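# Stow an unpowered limp robot arm in a floor case

## Task

Pick up the small robot arm on the desk, which is unpowered so its joints flop when pushed, and set it inside the open case on the floor. It must sit low enough that the lid could close, and it must settle and stop moving. Do not let it drop more than a few centimetres, since that can fail the task. Afterwards release it and move the robot away from it. The task fails if the robot tips over or finishes leaning.

## Robot and tools

Robot: a Hello Robot Stretch 4. It has an omni-wheel base, a lift that rides up and down a mast, a single arm that telescopes forward, a wrist with yaw, pitch and roll, and a two-finger gripper. It stands about 1.6 m tall, and the rim of the base is no more than 0.23 m from the base origin. A loose object can sometimes get a short push from outside.

Frames: the base frame sits on the floor under the centre of the base, with x forward, y left and z up. hand_pose is reported in this frame and marks a point between the open fingertips. The printed value may not match the true position exactly. Odometry frame: the base frame as it was when the scene started. base_odometry counts wheel turns only, so wheel slip shows up as travel. Heading is positive to the left, from -3.142 to 3.142. If turned_by_wheels and turned_by_imu differ by more than roughly 0.1 rad, the base probably hit something or slipped.

execute_actions(actions, cameras): actions is a list holding one action or none. An empty list just returns the state and images. An action can contain "base", "joints" or both, plus optional "pace" and "contact_limits". Alternatively it contains only "end_of_arm": "enable_torque", which re-enables any wrist or gripper motor that shut off. Motions inside one action start at the same moment.
- base: exactly one command, given as a relative offset from where the base last measured itself. translate_m means drive straight, forward positive, -2 to 2 m. strafe_m means move sideways, left positive, -2 to 2 m. rotate_rad means turn in place, counter-clockwise positive, -3.2 to 3.2.
- joints: absolute targets, keyed by name. lift_m 0 to 1.2. arm_m 0 to 0.55 (extension). wrist_yaw_rad -1.134 to 4.276 (0 is forward, positive is left, 3.14 is folded back, and above 3.4 the arm can get in the way). wrist_pitch_rad -1.117 to 4.259 (0 is level, 1.57 points straight down). wrist_roll_rad -1.117 to 4.259 (at 0 the fingers are level; positive turns clockwise as seen from behind). gripper_m -0.038 to 0.141, the fingertip gap in metres. Targets outside a joint's range get clipped. Any other out-of-range value or an unknown key causes the whole call to be refused.
- pace: "slow", "default", "fast" or "max". Base speeds are 0.1/0.3/0.4/0.6 m/s and turning is 1/2/3/4 rad/s. With the lift above 0.2, these are capped lower.
- contact_limits: {"arm_m": x}, where x runs from 0 (lightest) to 0.75 (hardest) and defaults to 0.5.
- cameras: any of head_camera, head_left_camera, head_right_camera, wrist_camera or all. Omitted or null means all. [] means none.
No single action runs longer than 15 s. A joint you leave out can keep pushing toward its old target.

wait(seconds): 0 to 10. Returns the state and images. zoom_image(camera, region=[x0,y0,x1,y1]): pixel coordinates with the origin at the top left, at most 504x504. It zooms the latest full image. read_manual(section) returns only the licence texts. finished_scene(scene) ends the scene for good and reports success. If one call reports a stop, the calls that follow it in the same reply are skipped.

Results: base_status and joint_status give how each motion ended. "done" for the base means the wheels turned the commanded amount, even if they slipped. "off_target" means it stopped short and may still be pushing. "contact_stop_at_<key>" means it hit something; that part then holds, though per on_its_own a lift, arm or wheels may go slack. "limit_stop_at_<name>" means a built-in limit stopped it. "limit_stop_at_tilt" means a lean over 6 degrees, after which lift, arm and wheels go slack. "limit_stop_at_own_body" is a self-collision guard, which is likely when pitch is below -0.2 together with roll below -0.4 or above 4. "torque_fault" means a wrist motor went limp, and needs enable_torque. on_its_own lists things you did not command; "held at" gives the target, not the actual position. lidar_m lists 12 distances in 30-degree sectors: the first is straight ahead, then counter-clockwise (4th left, 7th behind, 10th right). It sees from about 0.15 m up. "-" means nothing seen, or closer than 0.25 m. wrist_depth_mm is a 7x7 grid of median depths, 100 to 2000 mm. base_tilt is in degrees, forward and right positive, with an offset of about ±1.5. motor_effort is in percent, positive toward higher joint values, with the peak in brackets; readings are noisy. For wheels, positive means turning right.

Gripping: send a gripper_m smaller than the object's width. Going further below squeezes harder and draws the object toward the wrist. A firm grip shows up as a change in gripper effort; neither the gripper reading nor "done" proves you are holding anything. If the fingertips stick against a surface, raise the lift. To unfold at the start, send lift_m 0.4 and wrist_yaw_rad 0 together.

Cameras: head_camera looks ahead and down; turn the base to look elsewhere. head_left_camera and head_right_camera are fisheyes that look more steeply down and also show the base and arm. wrist_camera looks along the fingers, with the fingertips near the bottom of its image.

Avoid: dropping the limp arm from more than a few cm; lower it into the case before letting go. Also avoid slams, hard pushes and high contact limits. Do not drive or turn with more than 1 kg held and arm_m above 0.2, especially at fast paces, since that risks tipping. Avoid any tilt or fall. Finish with the gripper open and the robot backed away.

Each tool is called as name([rows], argument=value, ...), one row to a line, values as JSON.

## Session

execute_actions([
  {"joints":{"lift_m":0.4,"wrist_yaw_rad":0}},
])

Scene clock: 2.47 s.
base_odometry: x=+0.000 y=+0.000 heading=+0.000 (m, m, rad; odometry frame)
turned_by_wheels: +0.000 (rad since the last result)
turned_by_imu: -0.001 (rad since the last result)
base_tilt: forward=-0.3 right=-0.7 (deg)
lidar_m: 1.79 1.84 1.78 1.71 1.76 2.25 2.14 1.05 2.14 2.03 2.10 1.89
base_status: not commanded
joint_positions: lift_m=+0.400 arm_m=+0.000 wrist_yaw_rad=+0.000 wrist_pitch_rad=+0.018 wrist_roll_rad=-0.011 gripper_m=+0.057
joint_status: all done
motor_effort: lift_m=+22(23) arm_m=-1(1) wrist_yaw_rad=+2(4) wrist_pitch_rad=-5(6) wrist_roll_rad=+0(0) gripper_m=-2(3) wheel_0=+0(0) wheel_1=+0(0) wheel_2=+0(0) (%)
hand_pose: x=+0.4589 y=-0.0873 z=+0.5726 quat_wxyz=(+1.000, -0.006, +0.009, +0.000) (m; base frame)
wrist_depth_mm: - - - - - - - / - - - - - - - / - 1983 - - - - - / - - - - - - - / - - - - - - - / 1863 1983 198 1921 201 - - / 1308 1255 1336 112 1366 1336 1430
pictures: head_camera, head_left_camera, head_right_camera, wrist_camera
Images, in order (width x height): head_camera 420x560, head_left_camera 420x672, head_right_camera 420x672, wrist_camera 616x392.

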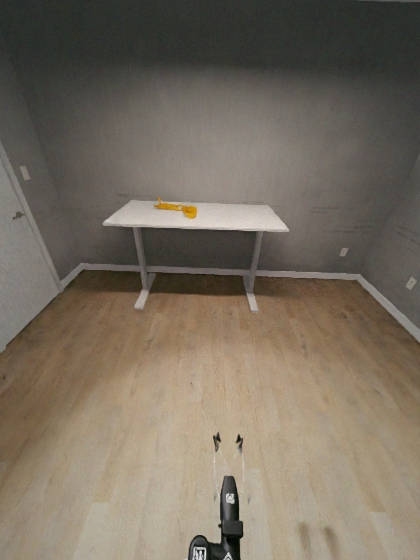

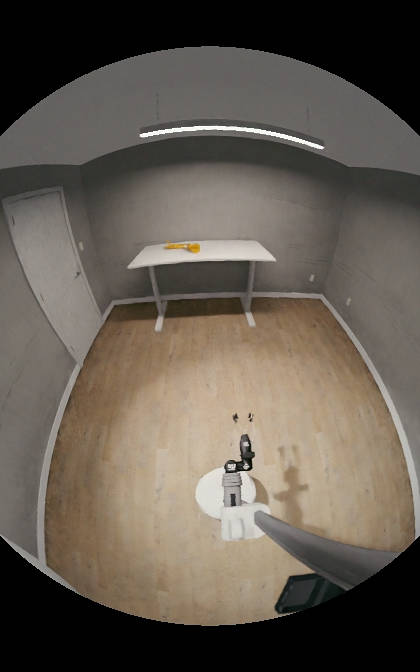

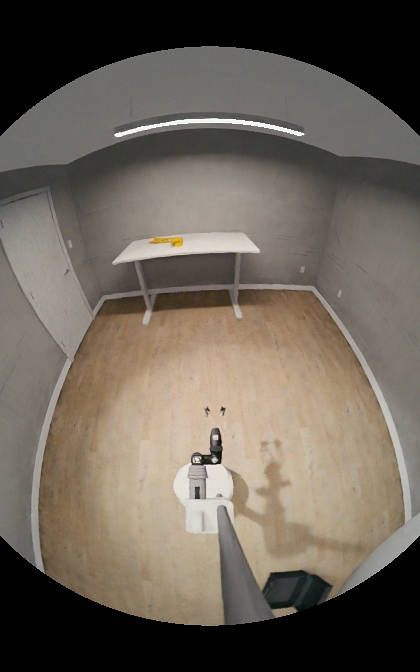

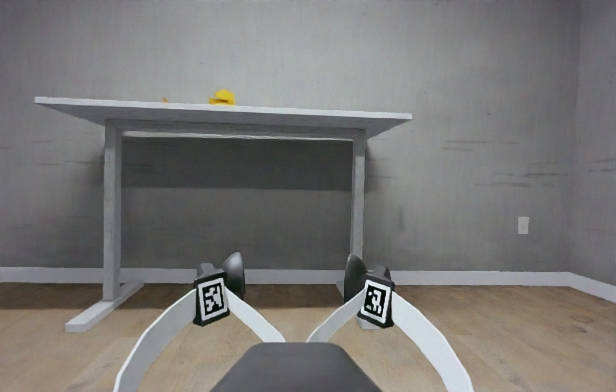

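Case is behind right. Desk ~0.9 high.

execute_actions([
  {"base":{"translate_m":1.35},"joints":{"lift_m":1.15,"wrist_pitch_rad":1.2,"gripper_m":0.14},"pace":"fast"},
], cameras=[])

execute_actions([
  {"base":{"strafe_m":0.35},"joints":{"arm_m":0.3},"pace":"fast"},
], cameras=["head_camera","wrist_camera"])

Scene clock: 10.67 s.
base_odometry: x=+1.350 y=+0.000 heading=+0.000 (m, m, rad; odometry frame)
turned_by_wheels: +0.000 (rad since the last result)
turned_by_imu: -0.002 (rad since the last result)
base_tilt: forward=-0.2 right=-0.7 (deg)
lidar_m: 0.43 0.43 0.61 1.71 1.79 2.42 2.73 2.48 2.11 2.01 0.68 0.46
base_status: done
joint_positions: lift_m=+1.150 arm_m=+0.000 wrist_yaw_rad=+0.000 wrist_pitch_rad=+1.201 wrist_roll_rad=-0.011 gripper_m=+0.140
joint_status: all done
motor_effort: lift_m=+22(24) arm_m=-1(1) wrist_yaw_rad=+2(1) wrist_pitch_rad=-1(4) wrist_roll_rad=+0(1) gripper_m=-1(3) wheel_0=-1(5) wheel_1=-1(6) wheel_2=+3(14) (%)
hand_pose: x=+0.2747 y=-0.0874 z=+1.0590 quat_wxyz=(+0.825, -0.005, +0.565, +0.003) (m; base frame)
wrist_depth_mm: 424 433 433 442 449 459 462 / 399 404 413 415 421 427 436 / 397 407 1464 1499 1281 1537 1499 / 1336 1397 1397 1430 1464 1464 1464 / 1281 1308 1308 1336 1308 1366 1366 / 1229 1182 1255 1281 1255 1281 1336 / 1182 1182 1182 112 1205 1229 1255
pictures: none
No camera images: the call's "cameras" was empty. Leave "cameras" out to get every camera's image.

Scene clock: 13.10 s.
base_odometry: x=+1.350 y=+0.350 heading=+0.000 (m, m, rad; odometry frame)
turned_by_wheels: +0.000 (rad since the last result)
turned_by_imu: +0.000 (rad since the last result)
base_tilt: forward=-0.2 right=-0.5 (deg)
lidar_m: 0.42 0.44 0.59 1.35 1.44 1.94 3.59 2.55 2.48 2.36 0.66 0.44
base_status: done
joint_positions: lift_m=+1.150 arm_m=+0.299 wrist_yaw_rad=+0.000 wrist_pitch_rad=+1.201 wrist_roll_rad=-0.011 gripper_m=+0.140
joint_status: all done
motor_effort: lift_m=+21(22) arm_m=+4(2) wrist_yaw_rad=+2(4) wrist_pitch_rad=-1(2) wrist_roll_rad=+1(1) gripper_m=+1(0) wheel_0=+0(9) wheel_1=+1(10) wheel_2=+1(2) (%)
hand_pose: x=+0.5745 y=-0.0874 z=+1.0591 quat_wxyz=(+0.825, -0.005, +0.565, +0.003) (m; base frame)
wrist_depth_mm: 394 402 382 436 449 455 459 / 399 402 407 413 421 427 430 / 375 382 384 315 392 399 404 / 355 359 364 293 286 377 382 / 338 342 343 343 351 355 359 / 322 317 322 330 327 332 342 / 304 307 312 112 319 319 327
pictures: head_camera, wrist_camera
Images, in order (width x height): head_camera 420x560, wrist_camera 616x392.

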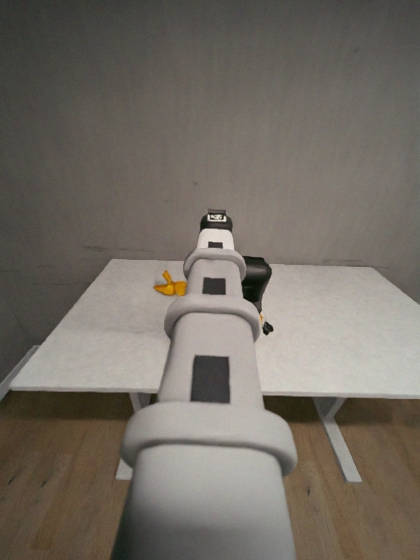

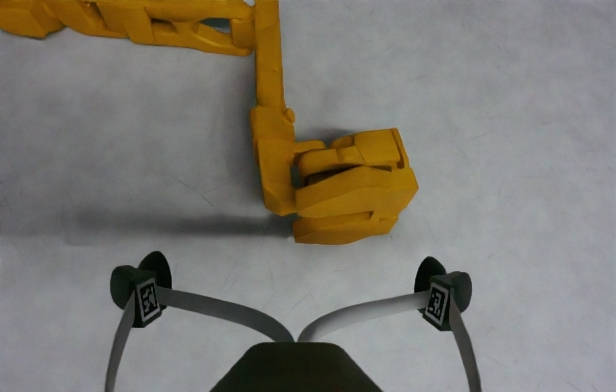

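execute_actions([
  {"base":{"translate_m":0.12},"joints":{"arm_m":0.48,"lift_m":1.2,"wrist_pitch_rad":1.57,"gripper_m":0.08}},
], cameras=[])

execute_actions([
  {"base":{"strafe_m":0.04}},
], cameras=["wrist_camera"])

Scene clock: 19.57 s.
base_odometry: x=+1.470 y=+0.350 heading=+0.000 (m, m, rad; odometry frame)
turned_by_wheels: +0.000 (rad since the last result)
turned_by_imu: -0.001 (rad since the last result)
base_tilt: forward=-0.2 right=-0.5 (deg)
lidar_m: 0.30 0.33 0.43 1.36 1.43 1.94 3.75 2.62 2.48 2.36 0.47 0.32
base_status: done
joint_positions: lift_m=+1.200 arm_m=+0.479 wrist_yaw_rad=+0.000 wrist_pitch_rad=+1.570 wrist_roll_rad=-0.011 gripper_m=+0.080
joint_status: all done
motor_effort: lift_m=+22(23) arm_m=+4(6) wrist_yaw_rad=+2(2) wrist_pitch_rad=+2(2) wrist_roll_rad=+1(0) gripper_m=-3(2) wheel_0=+1(4) wheel_1=+0(7) wheel_2=+1(11) (%)
hand_pose: x=+0.6504 y=-0.0874 z=+1.0895 quat_wxyz=(+0.707, -0.004, +0.707, +0.004) (m; base frame)
wrist_depth_mm: 359 362 364 368 370 373 377 / 357 362 366 366 368 370 377 / 304 307 364 368 370 377 377 / 362 362 366 366 375 375 379 / 359 362 366 368 373 375 377 / 359 362 202 370 202 377 382 / 362 364 366 112 303 375 382
pictures: none
No camera images: the call's "cameras" was empty. Leave "cameras" out to get every camera's image.

Scene clock: 20.60 s.
base_odometry: x=+1.470 y=+0.390 heading=+0.000 (m, m, rad; odometry frame)
turned_by_wheels: +0.000 (rad since the last result)
turned_by_imu: +0.000 (rad since the last result)
base_tilt: forward=-0.3 right=-0.6 (deg)
lidar_m: 0.30 0.31 0.43 1.32 1.39 1.88 3.75 2.58 2.52 2.39 0.47 0.31
base_status: done
joint_positions: lift_m=+1.200 arm_m=+0.479 wrist_yaw_rad=+0.000 wrist_pitch_rad=+1.570 wrist_roll_rad=-0.011 gripper_m=+0.080
joint_status: not commanded
motor_effort: lift_m=+22(22) arm_m=+4(4) wrist_yaw_rad=+1(0) wrist_pitch_rad=+0(4) wrist_roll_rad=+0(0) gripper_m=-1(2) wheel_0=+1(14) wheel_1=+1(9) wheel_2=+0(0) (%)
hand_pose: x=+0.6504 y=-0.0874 z=+1.0895 quat_wxyz=(+0.707, -0.004, +0.707, +0.004) (m; base frame)
wrist_depth_mm: 355 359 364 366 373 375 377 / 359 362 364 366 368 375 375 / 303 307 364 366 375 375 377 / 359 362 366 368 370 377 382 / 362 364 366 368 373 379 379 / 364 364 202 368 202 375 379 / 362 364 366 112 304 375 379
pictures: wrist_camera
Images, in order (width x height): wrist_camera 616x392.

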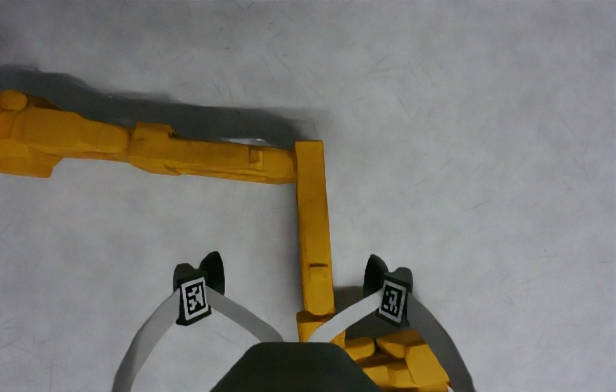

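execute_actions([
  {"base":{"strafe_m":-0.012},"joints":{"lift_m":1.095}},
], cameras=["wrist_camera"])

execute_actions([
  {"joints":{"gripper_m":-0.03}},
], cameras=[])

execute_actions([
  {"joints":{"lift_m":1.2},"pace":"slow"},
])

Scene clock: 31.43 s.
base_odometry: x=+1.470 y=+0.378 heading=+0.000 (m, m, rad; odometry frame)
turned_by_wheels: +0.000 (rad since the last result)
turned_by_imu: -0.001 (rad since the last result)
base_tilt: forward=-0.1 right=-0.5 (deg)
lidar_m: 0.30 0.30 0.43 1.33 1.41 1.90 3.74 2.59 2.50 2.39 0.48 0.33
base_status: done
joint_positions: lift_m=+1.095 arm_m=+0.479 wrist_yaw_rad=+0.000 wrist_pitch_rad=+1.570 wrist_roll_rad=-0.011 gripper_m=+0.080
joint_status: all done
motor_effort: lift_m=+16(22) arm_m=+4(4) wrist_yaw_rad=+1(2) wrist_pitch_rad=+2(0) wrist_roll_rad=+1(0) gripper_m=-2(2) wheel_0=+2(8) wheel_1=-2(6) wheel_2=+0(1) (%)
hand_pose: x=+0.6504 y=-0.0874 z=+0.9850 quat_wxyz=(+0.707, -0.004, +0.707, +0.004) (m; base frame)
wrist_depth_mm: 255 257 258 260 265 267 268 / 253 258 262 260 265 267 268 / 201 202 200 212 265 268 270 / 255 258 259 205 265 267 270 / 256 258 262 198 265 268 271 / 255 260 202 192 202 268 272 / 257 259 262 112 267 270 273
pictures: wrist_camera
Images, in order (width x height): wrist_camera 616x392.

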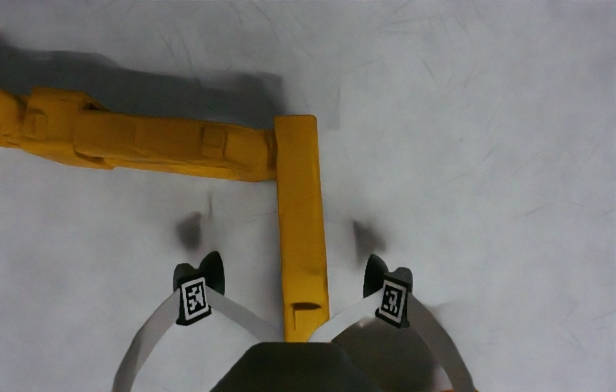

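Scene clock: 33.23 s.
base_odometry: x=+1.470 y=+0.378 heading=+0.000 (m, m, rad; odometry frame)
turned_by_wheels: +0.000 (rad since the last result)
turned_by_imu: +0.000 (rad since the last result)
base_tilt: forward=-0.2 right=-0.5 (deg)
lidar_m: 0.30 0.31 0.43 1.33 1.40 1.91 3.75 2.60 2.49 2.38 0.47 0.32
base_status: not commanded
joint_positions: lift_m=+1.095 arm_m=+0.479 wrist_yaw_rad=+0.000 wrist_pitch_rad=+1.570 wrist_roll_rad=-0.011 gripper_m=-0.029
joint_status: all done
motor_effort: lift_m=+18(18) arm_m=+4(4) wrist_yaw_rad=+0(1) wrist_pitch_rad=+0(1) wrist_roll_rad=+0(1) gripper_m=-31(30) wheel_0=+1(2) wheel_1=-2(2) wheel_2=+0(0) (%)
hand_pose: x=+0.6503 y=-0.0874 z=+0.9848 quat_wxyz=(+0.707, -0.004, +0.707, +0.004) (m; base frame)
wrist_depth_mm: 253 256 257 259 263 263 266 / 196 255 257 260 263 265 266 / 229 193 191 201 265 266 267 / 255 258 259 260 265 266 268 / 255 256 259 208 265 266 270 / 256 257 183 182 186 268 270 / 256 257 262 112 265 267 270
pictures: none
No camera images: the call's "cameras" was empty. Leave "cameras" out to get every camera's image.

Scene clock: 34.97 s.
base_odometry: x=+1.470 y=+0.378 heading=+0.000 (m, m, rad; odometry frame)
turned_by_wheels: +0.000 (rad since the last result)
turned_by_imu: +0.000 (rad since the last result)
base_tilt: forward=-0.1 right=-0.6 (deg)
lidar_m: 0.30 0.31 0.43 1.33 1.40 1.91 3.74 2.58 2.51 2.40 0.46 0.33
base_status: not commanded
joint_positions: lift_m=+1.200 arm_m=+0.479 wrist_yaw_rad=+0.000 wrist_pitch_rad=+1.571 wrist_roll_rad=-0.011 gripper_m=-0.029
joint_status: all done
motor_effort: lift_m=+25(24) arm_m=+4(4) wrist_yaw_rad=+1(2) wrist_pitch_rad=+0(2) wrist_roll_rad=+1(1) gripper_m=-29(31) wheel_0=+1(1) wheel_1=-2(2) wheel_2=+0(0) (%)
hand_pose: x=+0.6502 y=-0.0874 z=+1.0892 quat_wxyz=(+0.707, -0.004, +0.707, +0.004) (m; base frame)
wrist_depth_mm: 355 357 359 366 366 373 373 / 204 355 364 366 368 373 375 / 353 200 194 201 370 370 375 / 357 357 364 195 370 375 377 / 355 362 364 204 373 375 377 / 359 359 183 182 186 377 377 / 359 359 366 112 370 377 382
pictures: head_camera, head_left_camera, head_right_camera, wrist_camera
Images, in order (width x height): head_camera 420x560, head_left_camera 420x672, head_right_camera 420x672, wrist_camera 616x392.

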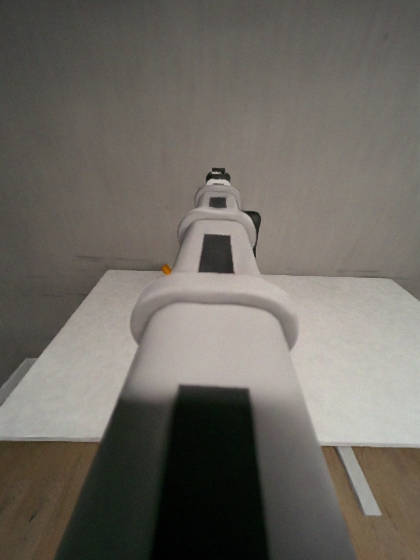

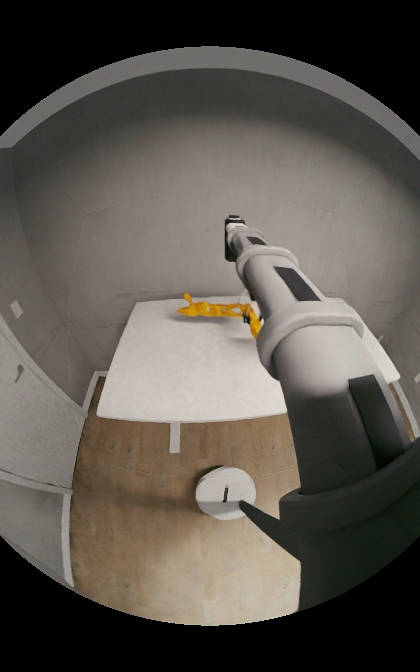

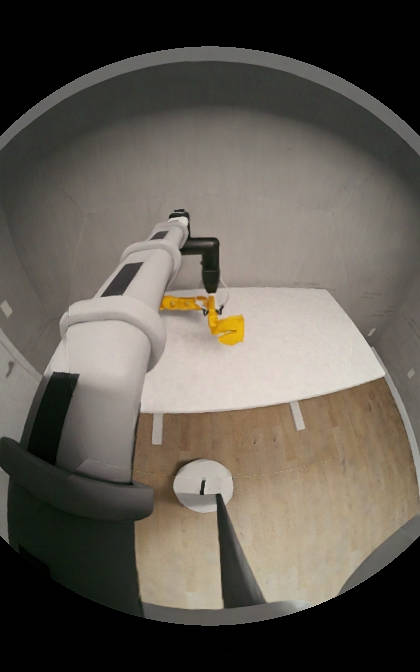

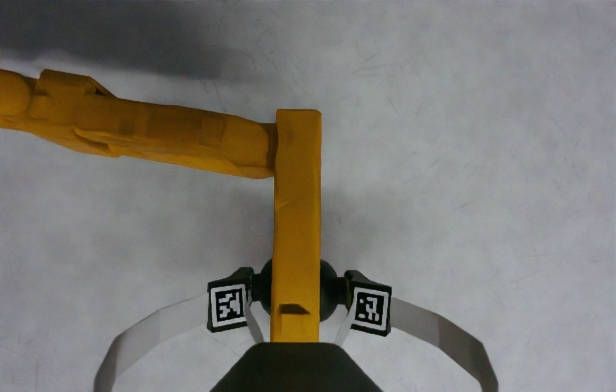

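Held flat. Case is around (-0.8,-0.6).

execute_actions([
  {"base":{"translate_m":-1.2},"joints":{"arm_m":0.2}},
], cameras=[])

execute_actions([
  {"base":{"rotate_rad":-2.4},"joints":{"lift_m":0.6},"pace":"slow"},
])

Scene clock: 43.03 s.
base_odometry: x=+0.270 y=+0.378 heading=+0.000 (m, m, rad; odometry frame)
turned_by_wheels: +0.000 (rad since the last result)
turned_by_imu: -0.002 (rad since the last result)
base_tilt: forward=-0.2 right=-0.6 (deg)
lidar_m: 0.29 0.46 1.39 1.32 1.39 1.87 2.43 1.48 2.52 2.40 2.51 0.25
base_status: done
joint_positions: lift_m=+1.200 arm_m=+0.201 wrist_yaw_rad=+0.000 wrist_pitch_rad=+1.571 wrist_roll_rad=-0.011 gripper_m=-0.029
joint_status: all done
motor_effort: lift_m=+25(25) arm_m=-4(8) wrist_yaw_rad=+3(1) wrist_pitch_rad=-1(3) wrist_roll_rad=+1(1) gripper_m=-29(32) wheel_0=+1(6) wheel_1=-1(6) wheel_2=+1(11) (%)
hand_pose: x=+0.3715 y=-0.0874 z=+1.0893 quat_wxyz=(+0.707, -0.004, +0.707, +0.004) (m; base frame)
wrist_depth_mm: 1308 1281 1366 1336 1336 1366 1397 / 204 1308 1336 1308 1336 1366 1366 / 250 200 195 201 1366 1397 1397 / 1308 1366 1336 195 1366 1397 1366 / 1308 1336 1366 210 1366 1366 1397 / 1336 1308 185 182 185 1397 1397 / 1308 1366 1098 112 1336 1430 1397
pictures: none
No camera images: the call's "cameras" was empty. Leave "cameras" out to get every camera's image.

Scene clock: 48.07 s.
base_odometry: x=+0.270 y=+0.378 heading=-2.399 (m, m, rad; odometry frame)
turned_by_wheels: -2.400 (rad since the last result)
turned_by_imu: -2.376 (rad since the last result)
base_tilt: forward=-0.3 right=-0.6 (deg)
lidar_m: 0.46 0.48 2.38 2.69 1.51 1.50 1.62 1.36 1.34 1.48 2.44 0.25
base_status: done
joint_positions: lift_m=+0.600 arm_m=+0.201 wrist_yaw_rad=+0.000 wrist_pitch_rad=+1.571 wrist_roll_rad=-0.011 gripper_m=-0.029
joint_status: all done
motor_effort: lift_m=+19(24) arm_m=-4(4) wrist_yaw_rad=+3(1) wrist_pitch_rad=-1(2) wrist_roll_rad=+1(1) gripper_m=-28(27) wheel_0=+2(1) wheel_1=+1(7) wheel_2=+3(8) (%)
hand_pose: x=+0.3716 y=-0.0874 z=+0.4898 quat_wxyz=(+0.707, -0.004, +0.707, +0.004) (m; base frame)
wrist_depth_mm: 707 699 715 732 732 732 741 / 203 723 723 723 732 732 750 / 254 200 195 200 741 741 741 / 707 715 707 195 732 741 750 / 699 723 723 204 741 750 750 / 707 715 185 181 185 741 750 / 715 512 517 113 741 750 768
pictures: head_camera, head_left_camera, head_right_camera, wrist_camera
Images, in order (width x height): head_camera 420x560, head_left_camera 420x672, head_right_camera 420x672, wrist_camera 616x392.

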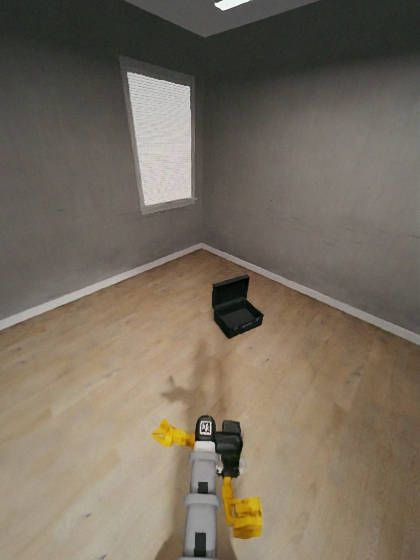

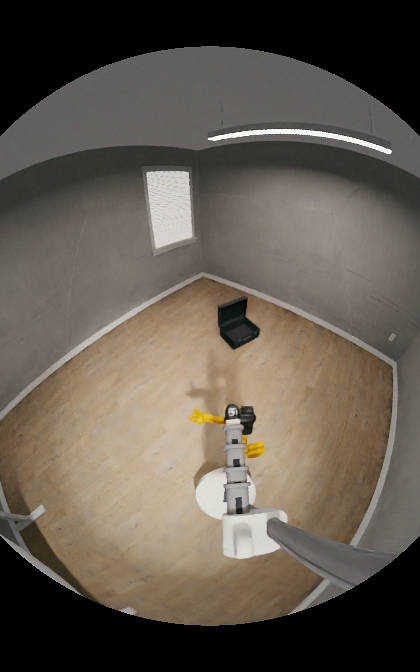

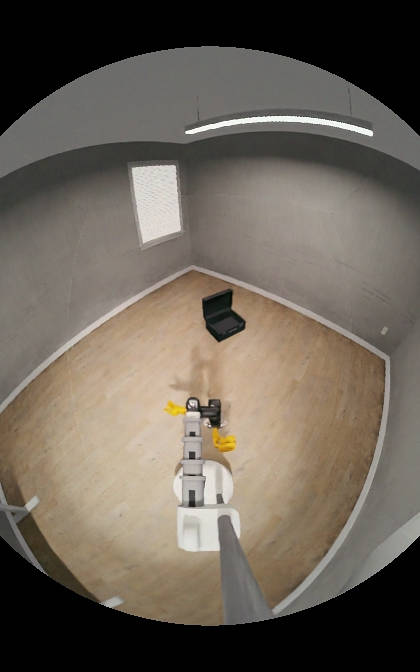

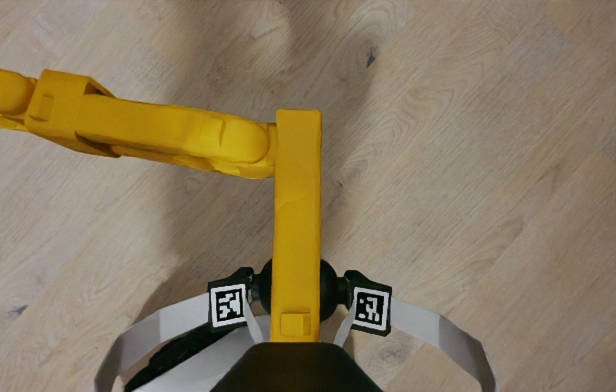

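execute_actions([
  {"base":{"rotate_rad":0.5},"joints":{"wrist_pitch_rad":0.5},"pace":"slow"},
], cameras=[])

execute_actions([
  {"base":{"strafe_m":-0.95}},
], cameras=["wrist_camera","head_left_camera"])

execute_actions([
  {"base":{"translate_m":0.6},"joints":{"wrist_pitch_rad":1.57}},
])

Scene clock: 56.63 s.
base_odometry: x=+0.270 y=+0.378 heading=-1.899 (m, m, rad; odometry frame)
turned_by_wheels: +0.500 (rad since the last result)
turned_by_imu: +0.493 (rad since the last result)
base_tilt: forward=-0.2 right=-0.6 (deg)
lidar_m: 0.47 2.40 2.64 1.50 1.48 1.61 1.35 1.33 1.50 2.37 2.43 0.52
base_status: done
joint_positions: lift_m=+0.600 arm_m=+0.201 wrist_yaw_rad=+0.000 wrist_pitch_rad=+0.508 wrist_roll_rad=-0.012 gripper_m=-0.029
joint_status: all done
on_its_own: wrist_pitch_rad is at rest, and its effort (-25) is outside its rest range (-23 to +23)
motor_effort: lift_m=+19(19) arm_m=-4(4) wrist_yaw_rad=+2(12) wrist_pitch_rad=-25(29) wrist_roll_rad=+3(6) gripper_m=-28(28) wheel_0=+0(5) wheel_1=-2(6) wheel_2=-2(7) (%)
hand_pose: x=+0.6236 y=-0.0874 z=+0.6378 quat_wxyz=(+0.968, -0.006, +0.251, +0.002) (m; base frame)
wrist_depth_mm: 1618 1808 1921 - - - - / 1708 1863 - - - - - / 1808 1863 1983 1921 - - 1255 / 1537 1576 176 180 1661 1708 1281 / 1255 1255 183 182 1336 1308 1308 / 1042 1008 184 181 186 1078 1078 / 878 189 878 112 917 878 946
pictures: none
No camera images: the call's "cameras" was empty. Leave "cameras" out to get every camera's image.

Scene clock: 61.13 s.
base_odometry: x=-0.629 y=+0.685 heading=-1.900 (m, m, rad; odometry frame)
turned_by_wheels: +0.000 (rad since the last result)
turned_by_imu: -0.003 (rad since the last result)
base_tilt: forward=-0.3 right=-0.6 (deg)
lidar_m: 0.47 2.73 2.99 2.40 2.37 1.27 1.02 0.99 1.13 1.56 1.53 0.52
base_status: done
joint_positions: lift_m=+0.600 arm_m=+0.201 wrist_yaw_rad=+0.000 wrist_pitch_rad=+0.508 wrist_roll_rad=-0.012 gripper_m=-0.029
joint_status: not commanded
motor_effort: lift_m=+20(20) arm_m=-4(4) wrist_yaw_rad=+1(1) wrist_pitch_rad=-23(23) wrist_roll_rad=+2(3) gripper_m=-30(29) wheel_0=-2(11) wheel_1=-1(9) wheel_2=+0(1) (%)
hand_pose: x=+0.6236 y=-0.0874 z=+0.6378 quat_wxyz=(+0.968, -0.006, +0.251, +0.001) (m; base frame)
wrist_depth_mm: 1921 - - - - 1576 1281 / 1983 - - - - 1661 1281 / - - 1808 1118 - 1661 1336 / 1576 1537 175 180 1661 1618 1366 / 1229 1255 183 182 1308 1336 1281 / 1042 1008 184 182 186 1098 1118 / 891 189 878 112 917 866 946
pictures: head_left_camera, wrist_camera
Images, in order (width x height): head_left_camera 420x672, wrist_camera 616x392.

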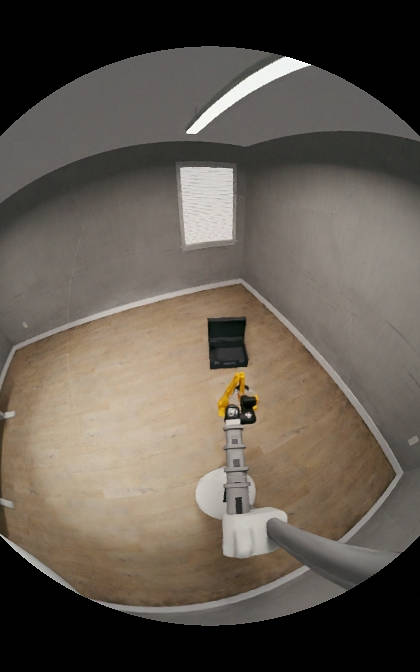

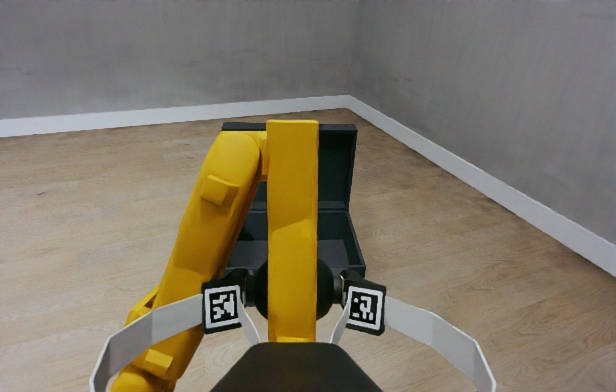

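Scene clock: 64.63 s.
base_odometry: x=-0.823 y=+0.117 heading=-1.900 (m, m, rad; odometry frame)
turned_by_wheels: +0.000 (rad since the last result)
turned_by_imu: -0.001 (rad since the last result)
base_tilt: forward=-0.2 right=-0.5 (deg)
lidar_m: 0.26 2.15 2.40 2.64 2.60 1.96 1.58 1.56 1.66 1.33 1.32 0.25
base_status: done
joint_positions: lift_m=+0.600 arm_m=+0.201 wrist_yaw_rad=+0.000 wrist_pitch_rad=+1.568 wrist_roll_rad=-0.011 gripper_m=-0.029
joint_status: all done
motor_effort: lift_m=+20(20) arm_m=-4(4) wrist_yaw_rad=+2(3) wrist_pitch_rad=+6(20) wrist_roll_rad=+1(2) gripper_m=-28(28) wheel_0=-1(6) wheel_1=+0(9) wheel_2=+0(8) (%)
hand_pose: x=+0.3723 y=-0.0874 z=+0.4897 quat_wxyz=(+0.708, -0.004, +0.706, +0.004) (m; base frame)
wrist_depth_mm: 699 707 699 699 699 750 741 / 707 707 683 683 699 723 741 / 699 723 715 167 732 741 732 / 707 715 168 170 732 741 750 / 707 715 182 177 741 741 741 / 715 204 182 183 185 741 750 / 715 203 521 113 741 750 759
pictures: head_camera, head_left_camera, head_right_camera, wrist_camera
Images, in order (width x height): head_camera 420x560, head_left_camera 420x672, head_right_camera 420x672, wrist_camera 616x392.

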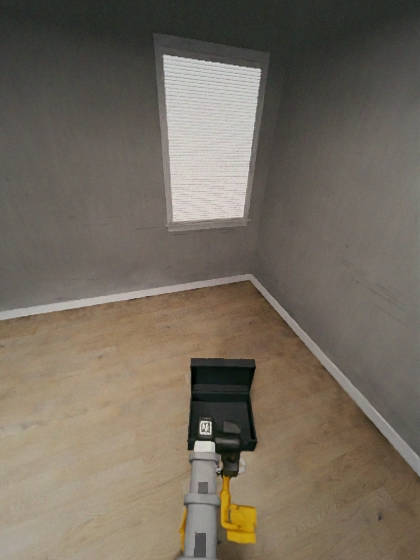

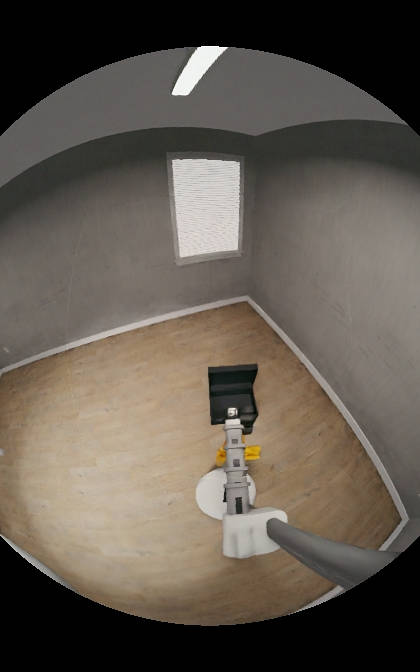

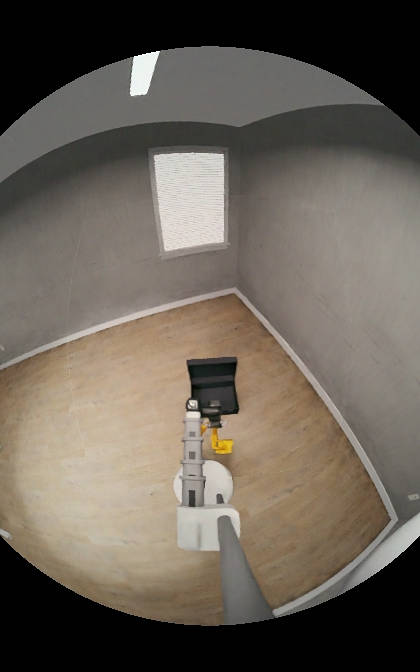

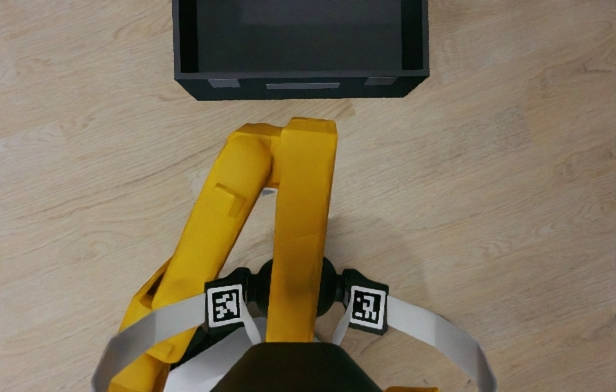

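execute_actions([
  {"base":{"translate_m":0.2},"joints":{"wrist_roll_rad":1.5,"arm_m":0.36,"lift_m":0.42},"pace":"slow"},
], cameras=[])

execute_actions([
  {"base":{"strafe_m":-0.08},"pace":"slow"},
])

zoom_image(camera="head_left_camera", region=[140,340,320,480])

zoom_image(camera="head_camera", region=[110,370,310,560])

Scene clock: 78.27 s.
base_odometry: x=-0.887 y=-0.072 heading=-1.900 (m, m, rad; odometry frame)
turned_by_wheels: +0.000 (rad since the last result)
turned_by_imu: -0.001 (rad since the last result)
base_tilt: forward=-0.2 right=-0.7 (deg)
lidar_m: 0.39 1.97 2.18 2.69 2.68 2.18 1.78 1.76 1.56 1.26 1.26 0.43
base_status: done
joint_positions: lift_m=+0.420 arm_m=+0.359 wrist_yaw_rad=+0.000 wrist_pitch_rad=+1.571 wrist_roll_rad=+1.500 gripper_m=-0.029
joint_status: all done
motor_effort: lift_m=+19(17) arm_m=+4(3) wrist_yaw_rad=+2(3) wrist_pitch_rad=+1(6) wrist_roll_rad=+1(7) gripper_m=-32(29) wheel_0=+2(4) wheel_1=+3(7) wheel_2=-1(8) (%)
hand_pose: x=+0.5302 y=-0.0874 z=+0.3098 quat_wxyz=(+0.517, +0.482, +0.517, -0.482) (m; base frame)
wrist_depth_mm: 287 382 530 535 539 544 544 / 290 382 508 500 492 544 544 / 293 382 508 168 517 544 554 / 293 384 168 171 517 554 549 / 296 387 182 176 512 549 496 / 297 204 182 183 185 554 452 / 300 203 496 112 512 554 455
pictures: none
No camera images: the call's "cameras" was empty. Leave "cameras" out to get every camera's image.

Scene clock: 80.20 s.
base_odometry: x=-0.963 y=-0.047 heading=-1.900 (m, m, rad; odometry frame)
turned_by_wheels: +0.000 (rad since the last result)
turned_by_imu: -0.001 (rad since the last result)
base_tilt: forward=-0.2 right=-0.5 (deg)
lidar_m: 0.38 0.41 2.21 2.76 2.75 2.15 1.74 1.73 1.46 1.20 1.17 0.44
base_status: done
joint_positions: lift_m=+0.420 arm_m=+0.359 wrist_yaw_rad=+0.000 wrist_pitch_rad=+1.571 wrist_roll_rad=+1.500 gripper_m=-0.029
joint_status: not commanded
motor_effort: lift_m=+19(19) arm_m=+4(4) wrist_yaw_rad=+1(2) wrist_pitch_rad=+0(2) wrist_roll_rad=+2(2) gripper_m=-32(29) wheel_0=+0(4) wheel_1=-1(7) wheel_2=+0(2) (%)
hand_pose: x=+0.5302 y=-0.0874 z=+0.3098 quat_wxyz=(+0.517, +0.482, +0.517, -0.482) (m; base frame)
wrist_depth_mm: 521 530 530 535 544 535 544 / 257 525 530 535 544 549 544 / 296 384 473 168 512 544 549 / 298 387 167 170 517 549 554 / 301 387 182 177 512 549 500 / 304 204 183 183 185 554 449 / 304 202 512 112 521 554 445
pictures: head_camera, head_left_camera, head_right_camera, wrist_camera
Images, in order (width x height): head_camera 420x560, head_left_camera 420x672, head_right_camera 420x672, wrist_camera 616x392.

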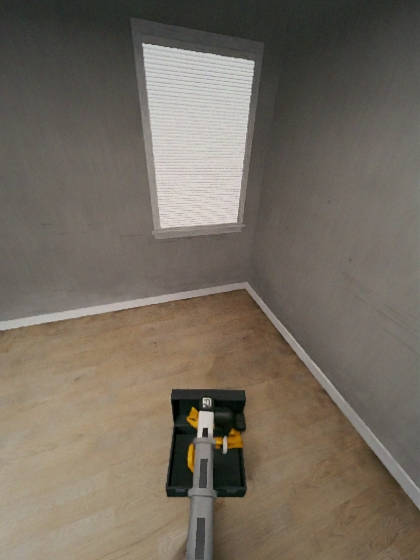

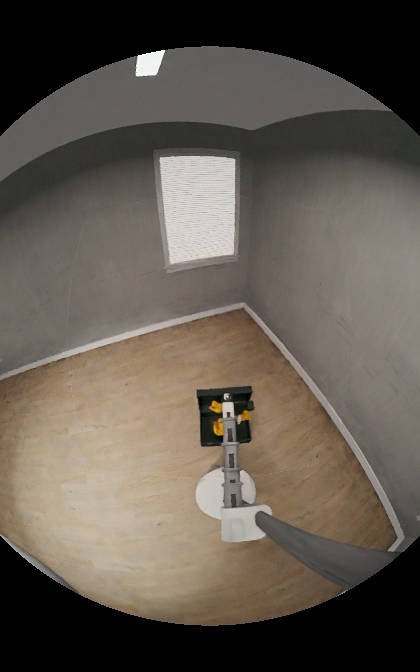

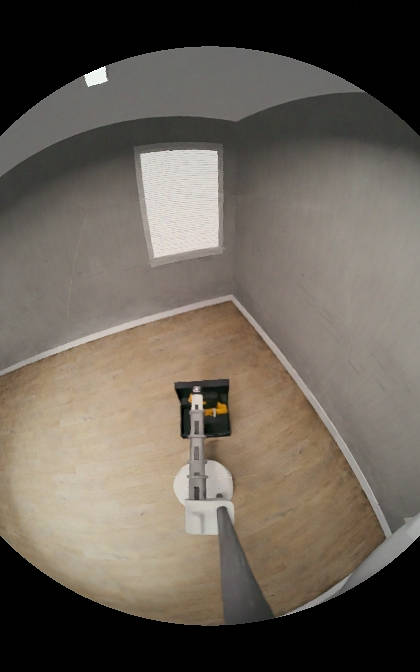

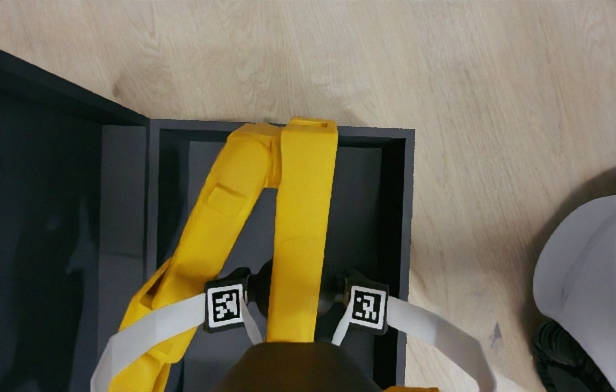

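Region (140, 340, 320, 480) of head_left_camera's 420x672 image, scaled by 2.800, with more detail than that image has.

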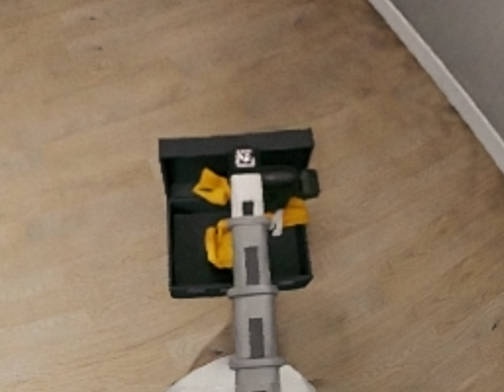

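Region (110, 370, 310, 560) of head_camera's 420x560 image, scaled by 2.520, with more detail than that image has; it fills the top 479 rows of this view, and the rest is white.

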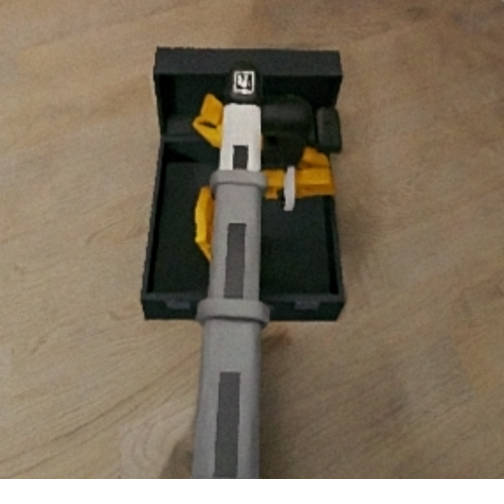

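execute_actions([
  {"joints":{"arm_m":0.4,"lift_m":0.31},"pace":"slow"},
])

zoom_image(camera="head_left_camera", region=[140,340,320,480])

zoom_image(camera="head_camera", region=[110,370,310,560])

Scene clock: 85.07 s.
base_odometry: x=-0.963 y=-0.047 heading=-1.900 (m, m, rad; odometry frame)
turned_by_wheels: +0.000 (rad since the last result)
turned_by_imu: -0.001 (rad since the last result)
base_tilt: forward=-0.2 right=-0.5 (deg)
lidar_m: 0.40 0.42 2.21 2.78 2.75 2.13 1.74 1.73 1.45 1.19 1.19 0.44
base_status: not commanded
joint_positions: lift_m=+0.310 arm_m=+0.399 wrist_yaw_rad=+0.000 wrist_pitch_rad=+1.571 wrist_roll_rad=+1.500 gripper_m=-0.029
joint_status: all done
motor_effort: lift_m=+18(17) arm_m=+4(5) wrist_yaw_rad=+2(1) wrist_pitch_rad=-2(0) wrist_roll_rad=+1(1) gripper_m=-28(30) wheel_0=+0(0) wheel_1=-2(2) wheel_2=+0(0) (%)
hand_pose: x=+0.5701 y=-0.0874 z=+0.1998 quat_wxyz=(+0.517, +0.482, +0.517, -0.482) (m; base frame)
wrist_depth_mm: 413 415 418 424 427 427 433 / 213 418 421 427 430 430 439 / 236 277 310 169 402 320 433 / 237 276 168 172 404 359 436 / 239 277 182 177 402 355 439 / 243 205 182 183 185 351 445 / 243 202 404 112 410 304 445
pictures: head_camera, head_left_camera, head_right_camera, wrist_camera
Images, in order (width x height): head_camera 420x560, head_left_camera 420x672, head_right_camera 420x672, wrist_camera 616x392.

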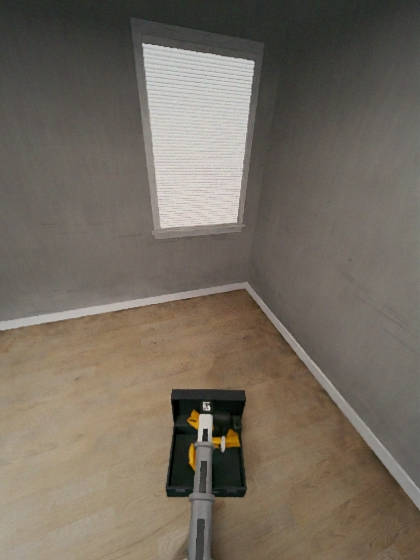

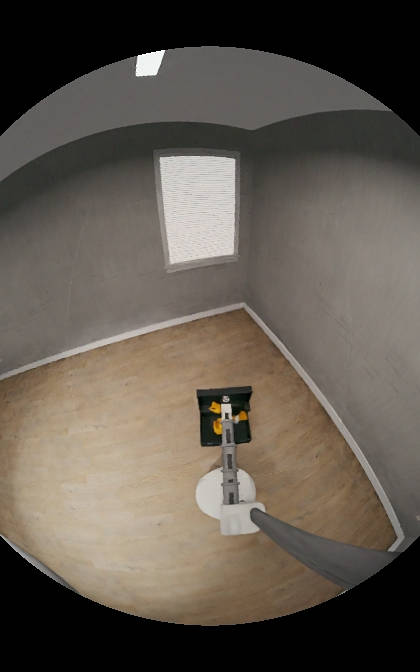

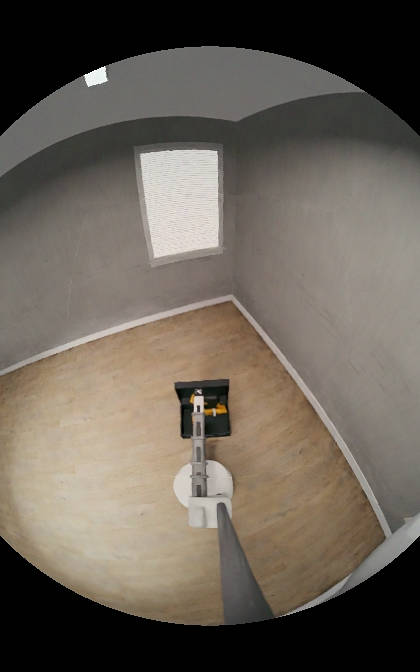

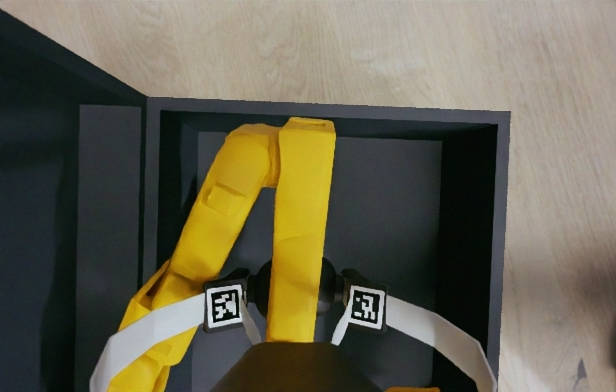

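Region (140, 340, 320, 480) of head_left_camera's 420x672 image, scaled by 2.800, with more detail than that image has.

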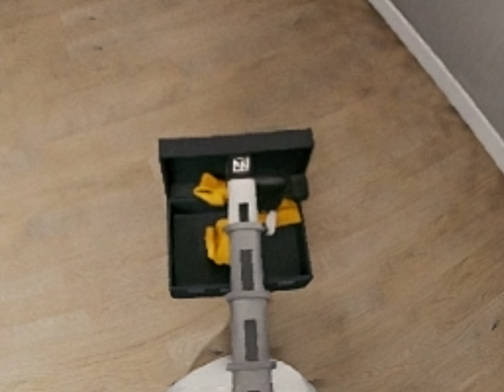

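Region (110, 370, 310, 560) of head_camera's 420x560 image, scaled by 2.520, with more detail than that image has; it fills the top 479 rows of this view, and the rest is white.

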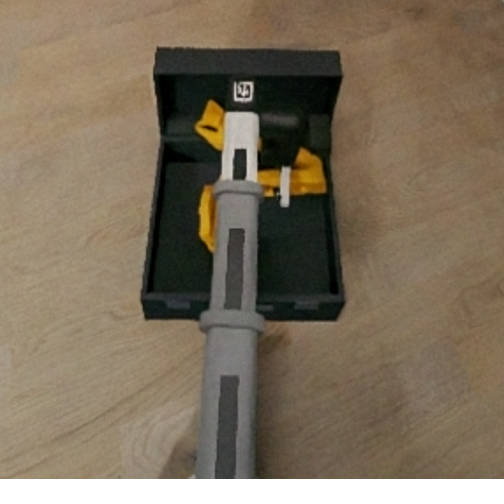

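execute_actions([
  {"joints":{"arm_m":0.345},"pace":"slow"},
], cameras=[])

execute_actions([
  {"joints":{"lift_m":0.24},"pace":"slow"},
], cameras=["head_camera","wrist_camera"])

zoom_image(camera="head_camera", region=[110,370,310,560])

Scene clock: 94.03 s.
base_odometry: x=-0.963 y=-0.047 heading=-1.900 (m, m, rad; odometry frame)
turned_by_wheels: +0.000 (rad since the last result)
turned_by_imu: -0.001 (rad since the last result)
base_tilt: forward=-0.2 right=-0.7 (deg)
lidar_m: 0.39 0.41 2.21 2.78 2.75 2.14 1.74 1.73 1.47 1.19 1.17 0.44
base_status: not commanded
joint_positions: lift_m=+0.310 arm_m=+0.346 wrist_yaw_rad=+0.000 wrist_pitch_rad=+1.571 wrist_roll_rad=+1.500 gripper_m=-0.029
joint_status: all done
motor_effort: lift_m=+18(18) arm_m=-4(4) wrist_yaw_rad=+1(2) wrist_pitch_rad=-1(3) wrist_roll_rad=+1(1) gripper_m=-31(30) wheel_0=+0(0) wheel_1=-2(2) wheel_2=+0(0) (%)
hand_pose: x=+0.5166 y=-0.0874 z=+0.1998 quat_wxyz=(+0.517, +0.482, +0.517, -0.482) (m; base frame)
wrist_depth_mm: 415 415 421 424 424 430 433 / 274 418 418 421 424 430 433 / 273 336 325 167 343 430 439 / 273 366 168 170 384 433 436 / 276 343 182 176 377 433 439 / 276 204 182 183 185 436 439 / 278 202 404 112 389 436 442
pictures: none
No camera images: the call's "cameras" was empty. Leave "cameras" out to get every camera's image.

Scene clock: 95.53 s.
base_odometry: x=-0.963 y=-0.047 heading=-1.900 (m, m, rad; odometry frame)
turned_by_wheels: +0.000 (rad since the last result)
turned_by_imu: +0.000 (rad since the last result)
base_tilt: forward=-0.2 right=-0.6 (deg)
lidar_m: 0.40 0.40 2.21 2.77 2.75 2.11 1.74 1.73 1.44 1.19 1.18 0.45
base_status: not commanded
joint_positions: lift_m=+0.240 arm_m=+0.346 wrist_yaw_rad=+0.000 wrist_pitch_rad=+1.570 wrist_roll_rad=+1.500 gripper_m=-0.029
joint_status: all done
motor_effort: lift_m=+19(21) arm_m=-4(4) wrist_yaw_rad=+2(3) wrist_pitch_rad=+2(11) wrist_roll_rad=+0(1) gripper_m=-29(29) wheel_0=+0(0) wheel_1=-2(2) wheel_2=+0(0) (%)
hand_pose: x=+0.5169 y=-0.0874 z=+0.1298 quat_wxyz=(+0.517, +0.482, +0.517, -0.482) (m; base frame)
wrist_depth_mm: 345 347 351 353 357 357 359 / 221 246 237 257 252 362 362 / 236 325 327 161 334 258 364 / 236 325 161 164 334 254 364 / 239 327 177 175 334 362 366 / 240 195 182 185 185 366 366 / 243 208 334 112 336 245 370
pictures: head_camera, wrist_camera
Images, in order (width x height): head_camera 420x560, wrist_camera 616x392.

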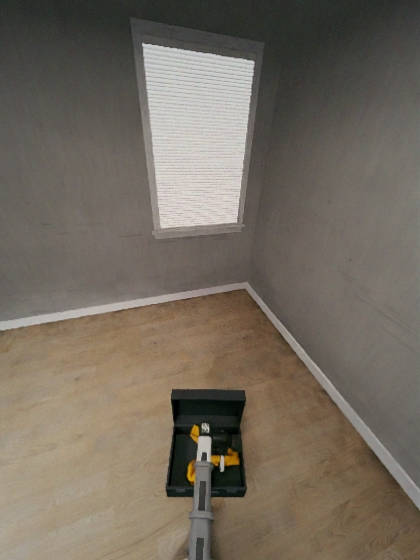

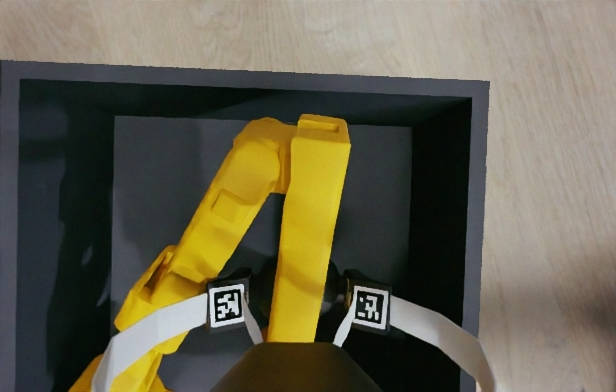

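Region (110, 370, 310, 560) of head_camera's 420x560 image, scaled by 2.520, with more detail than that image has; it fills the top 479 rows of this view, and the rest is white.

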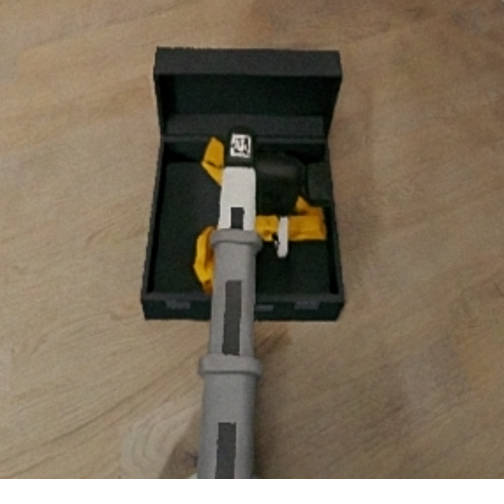

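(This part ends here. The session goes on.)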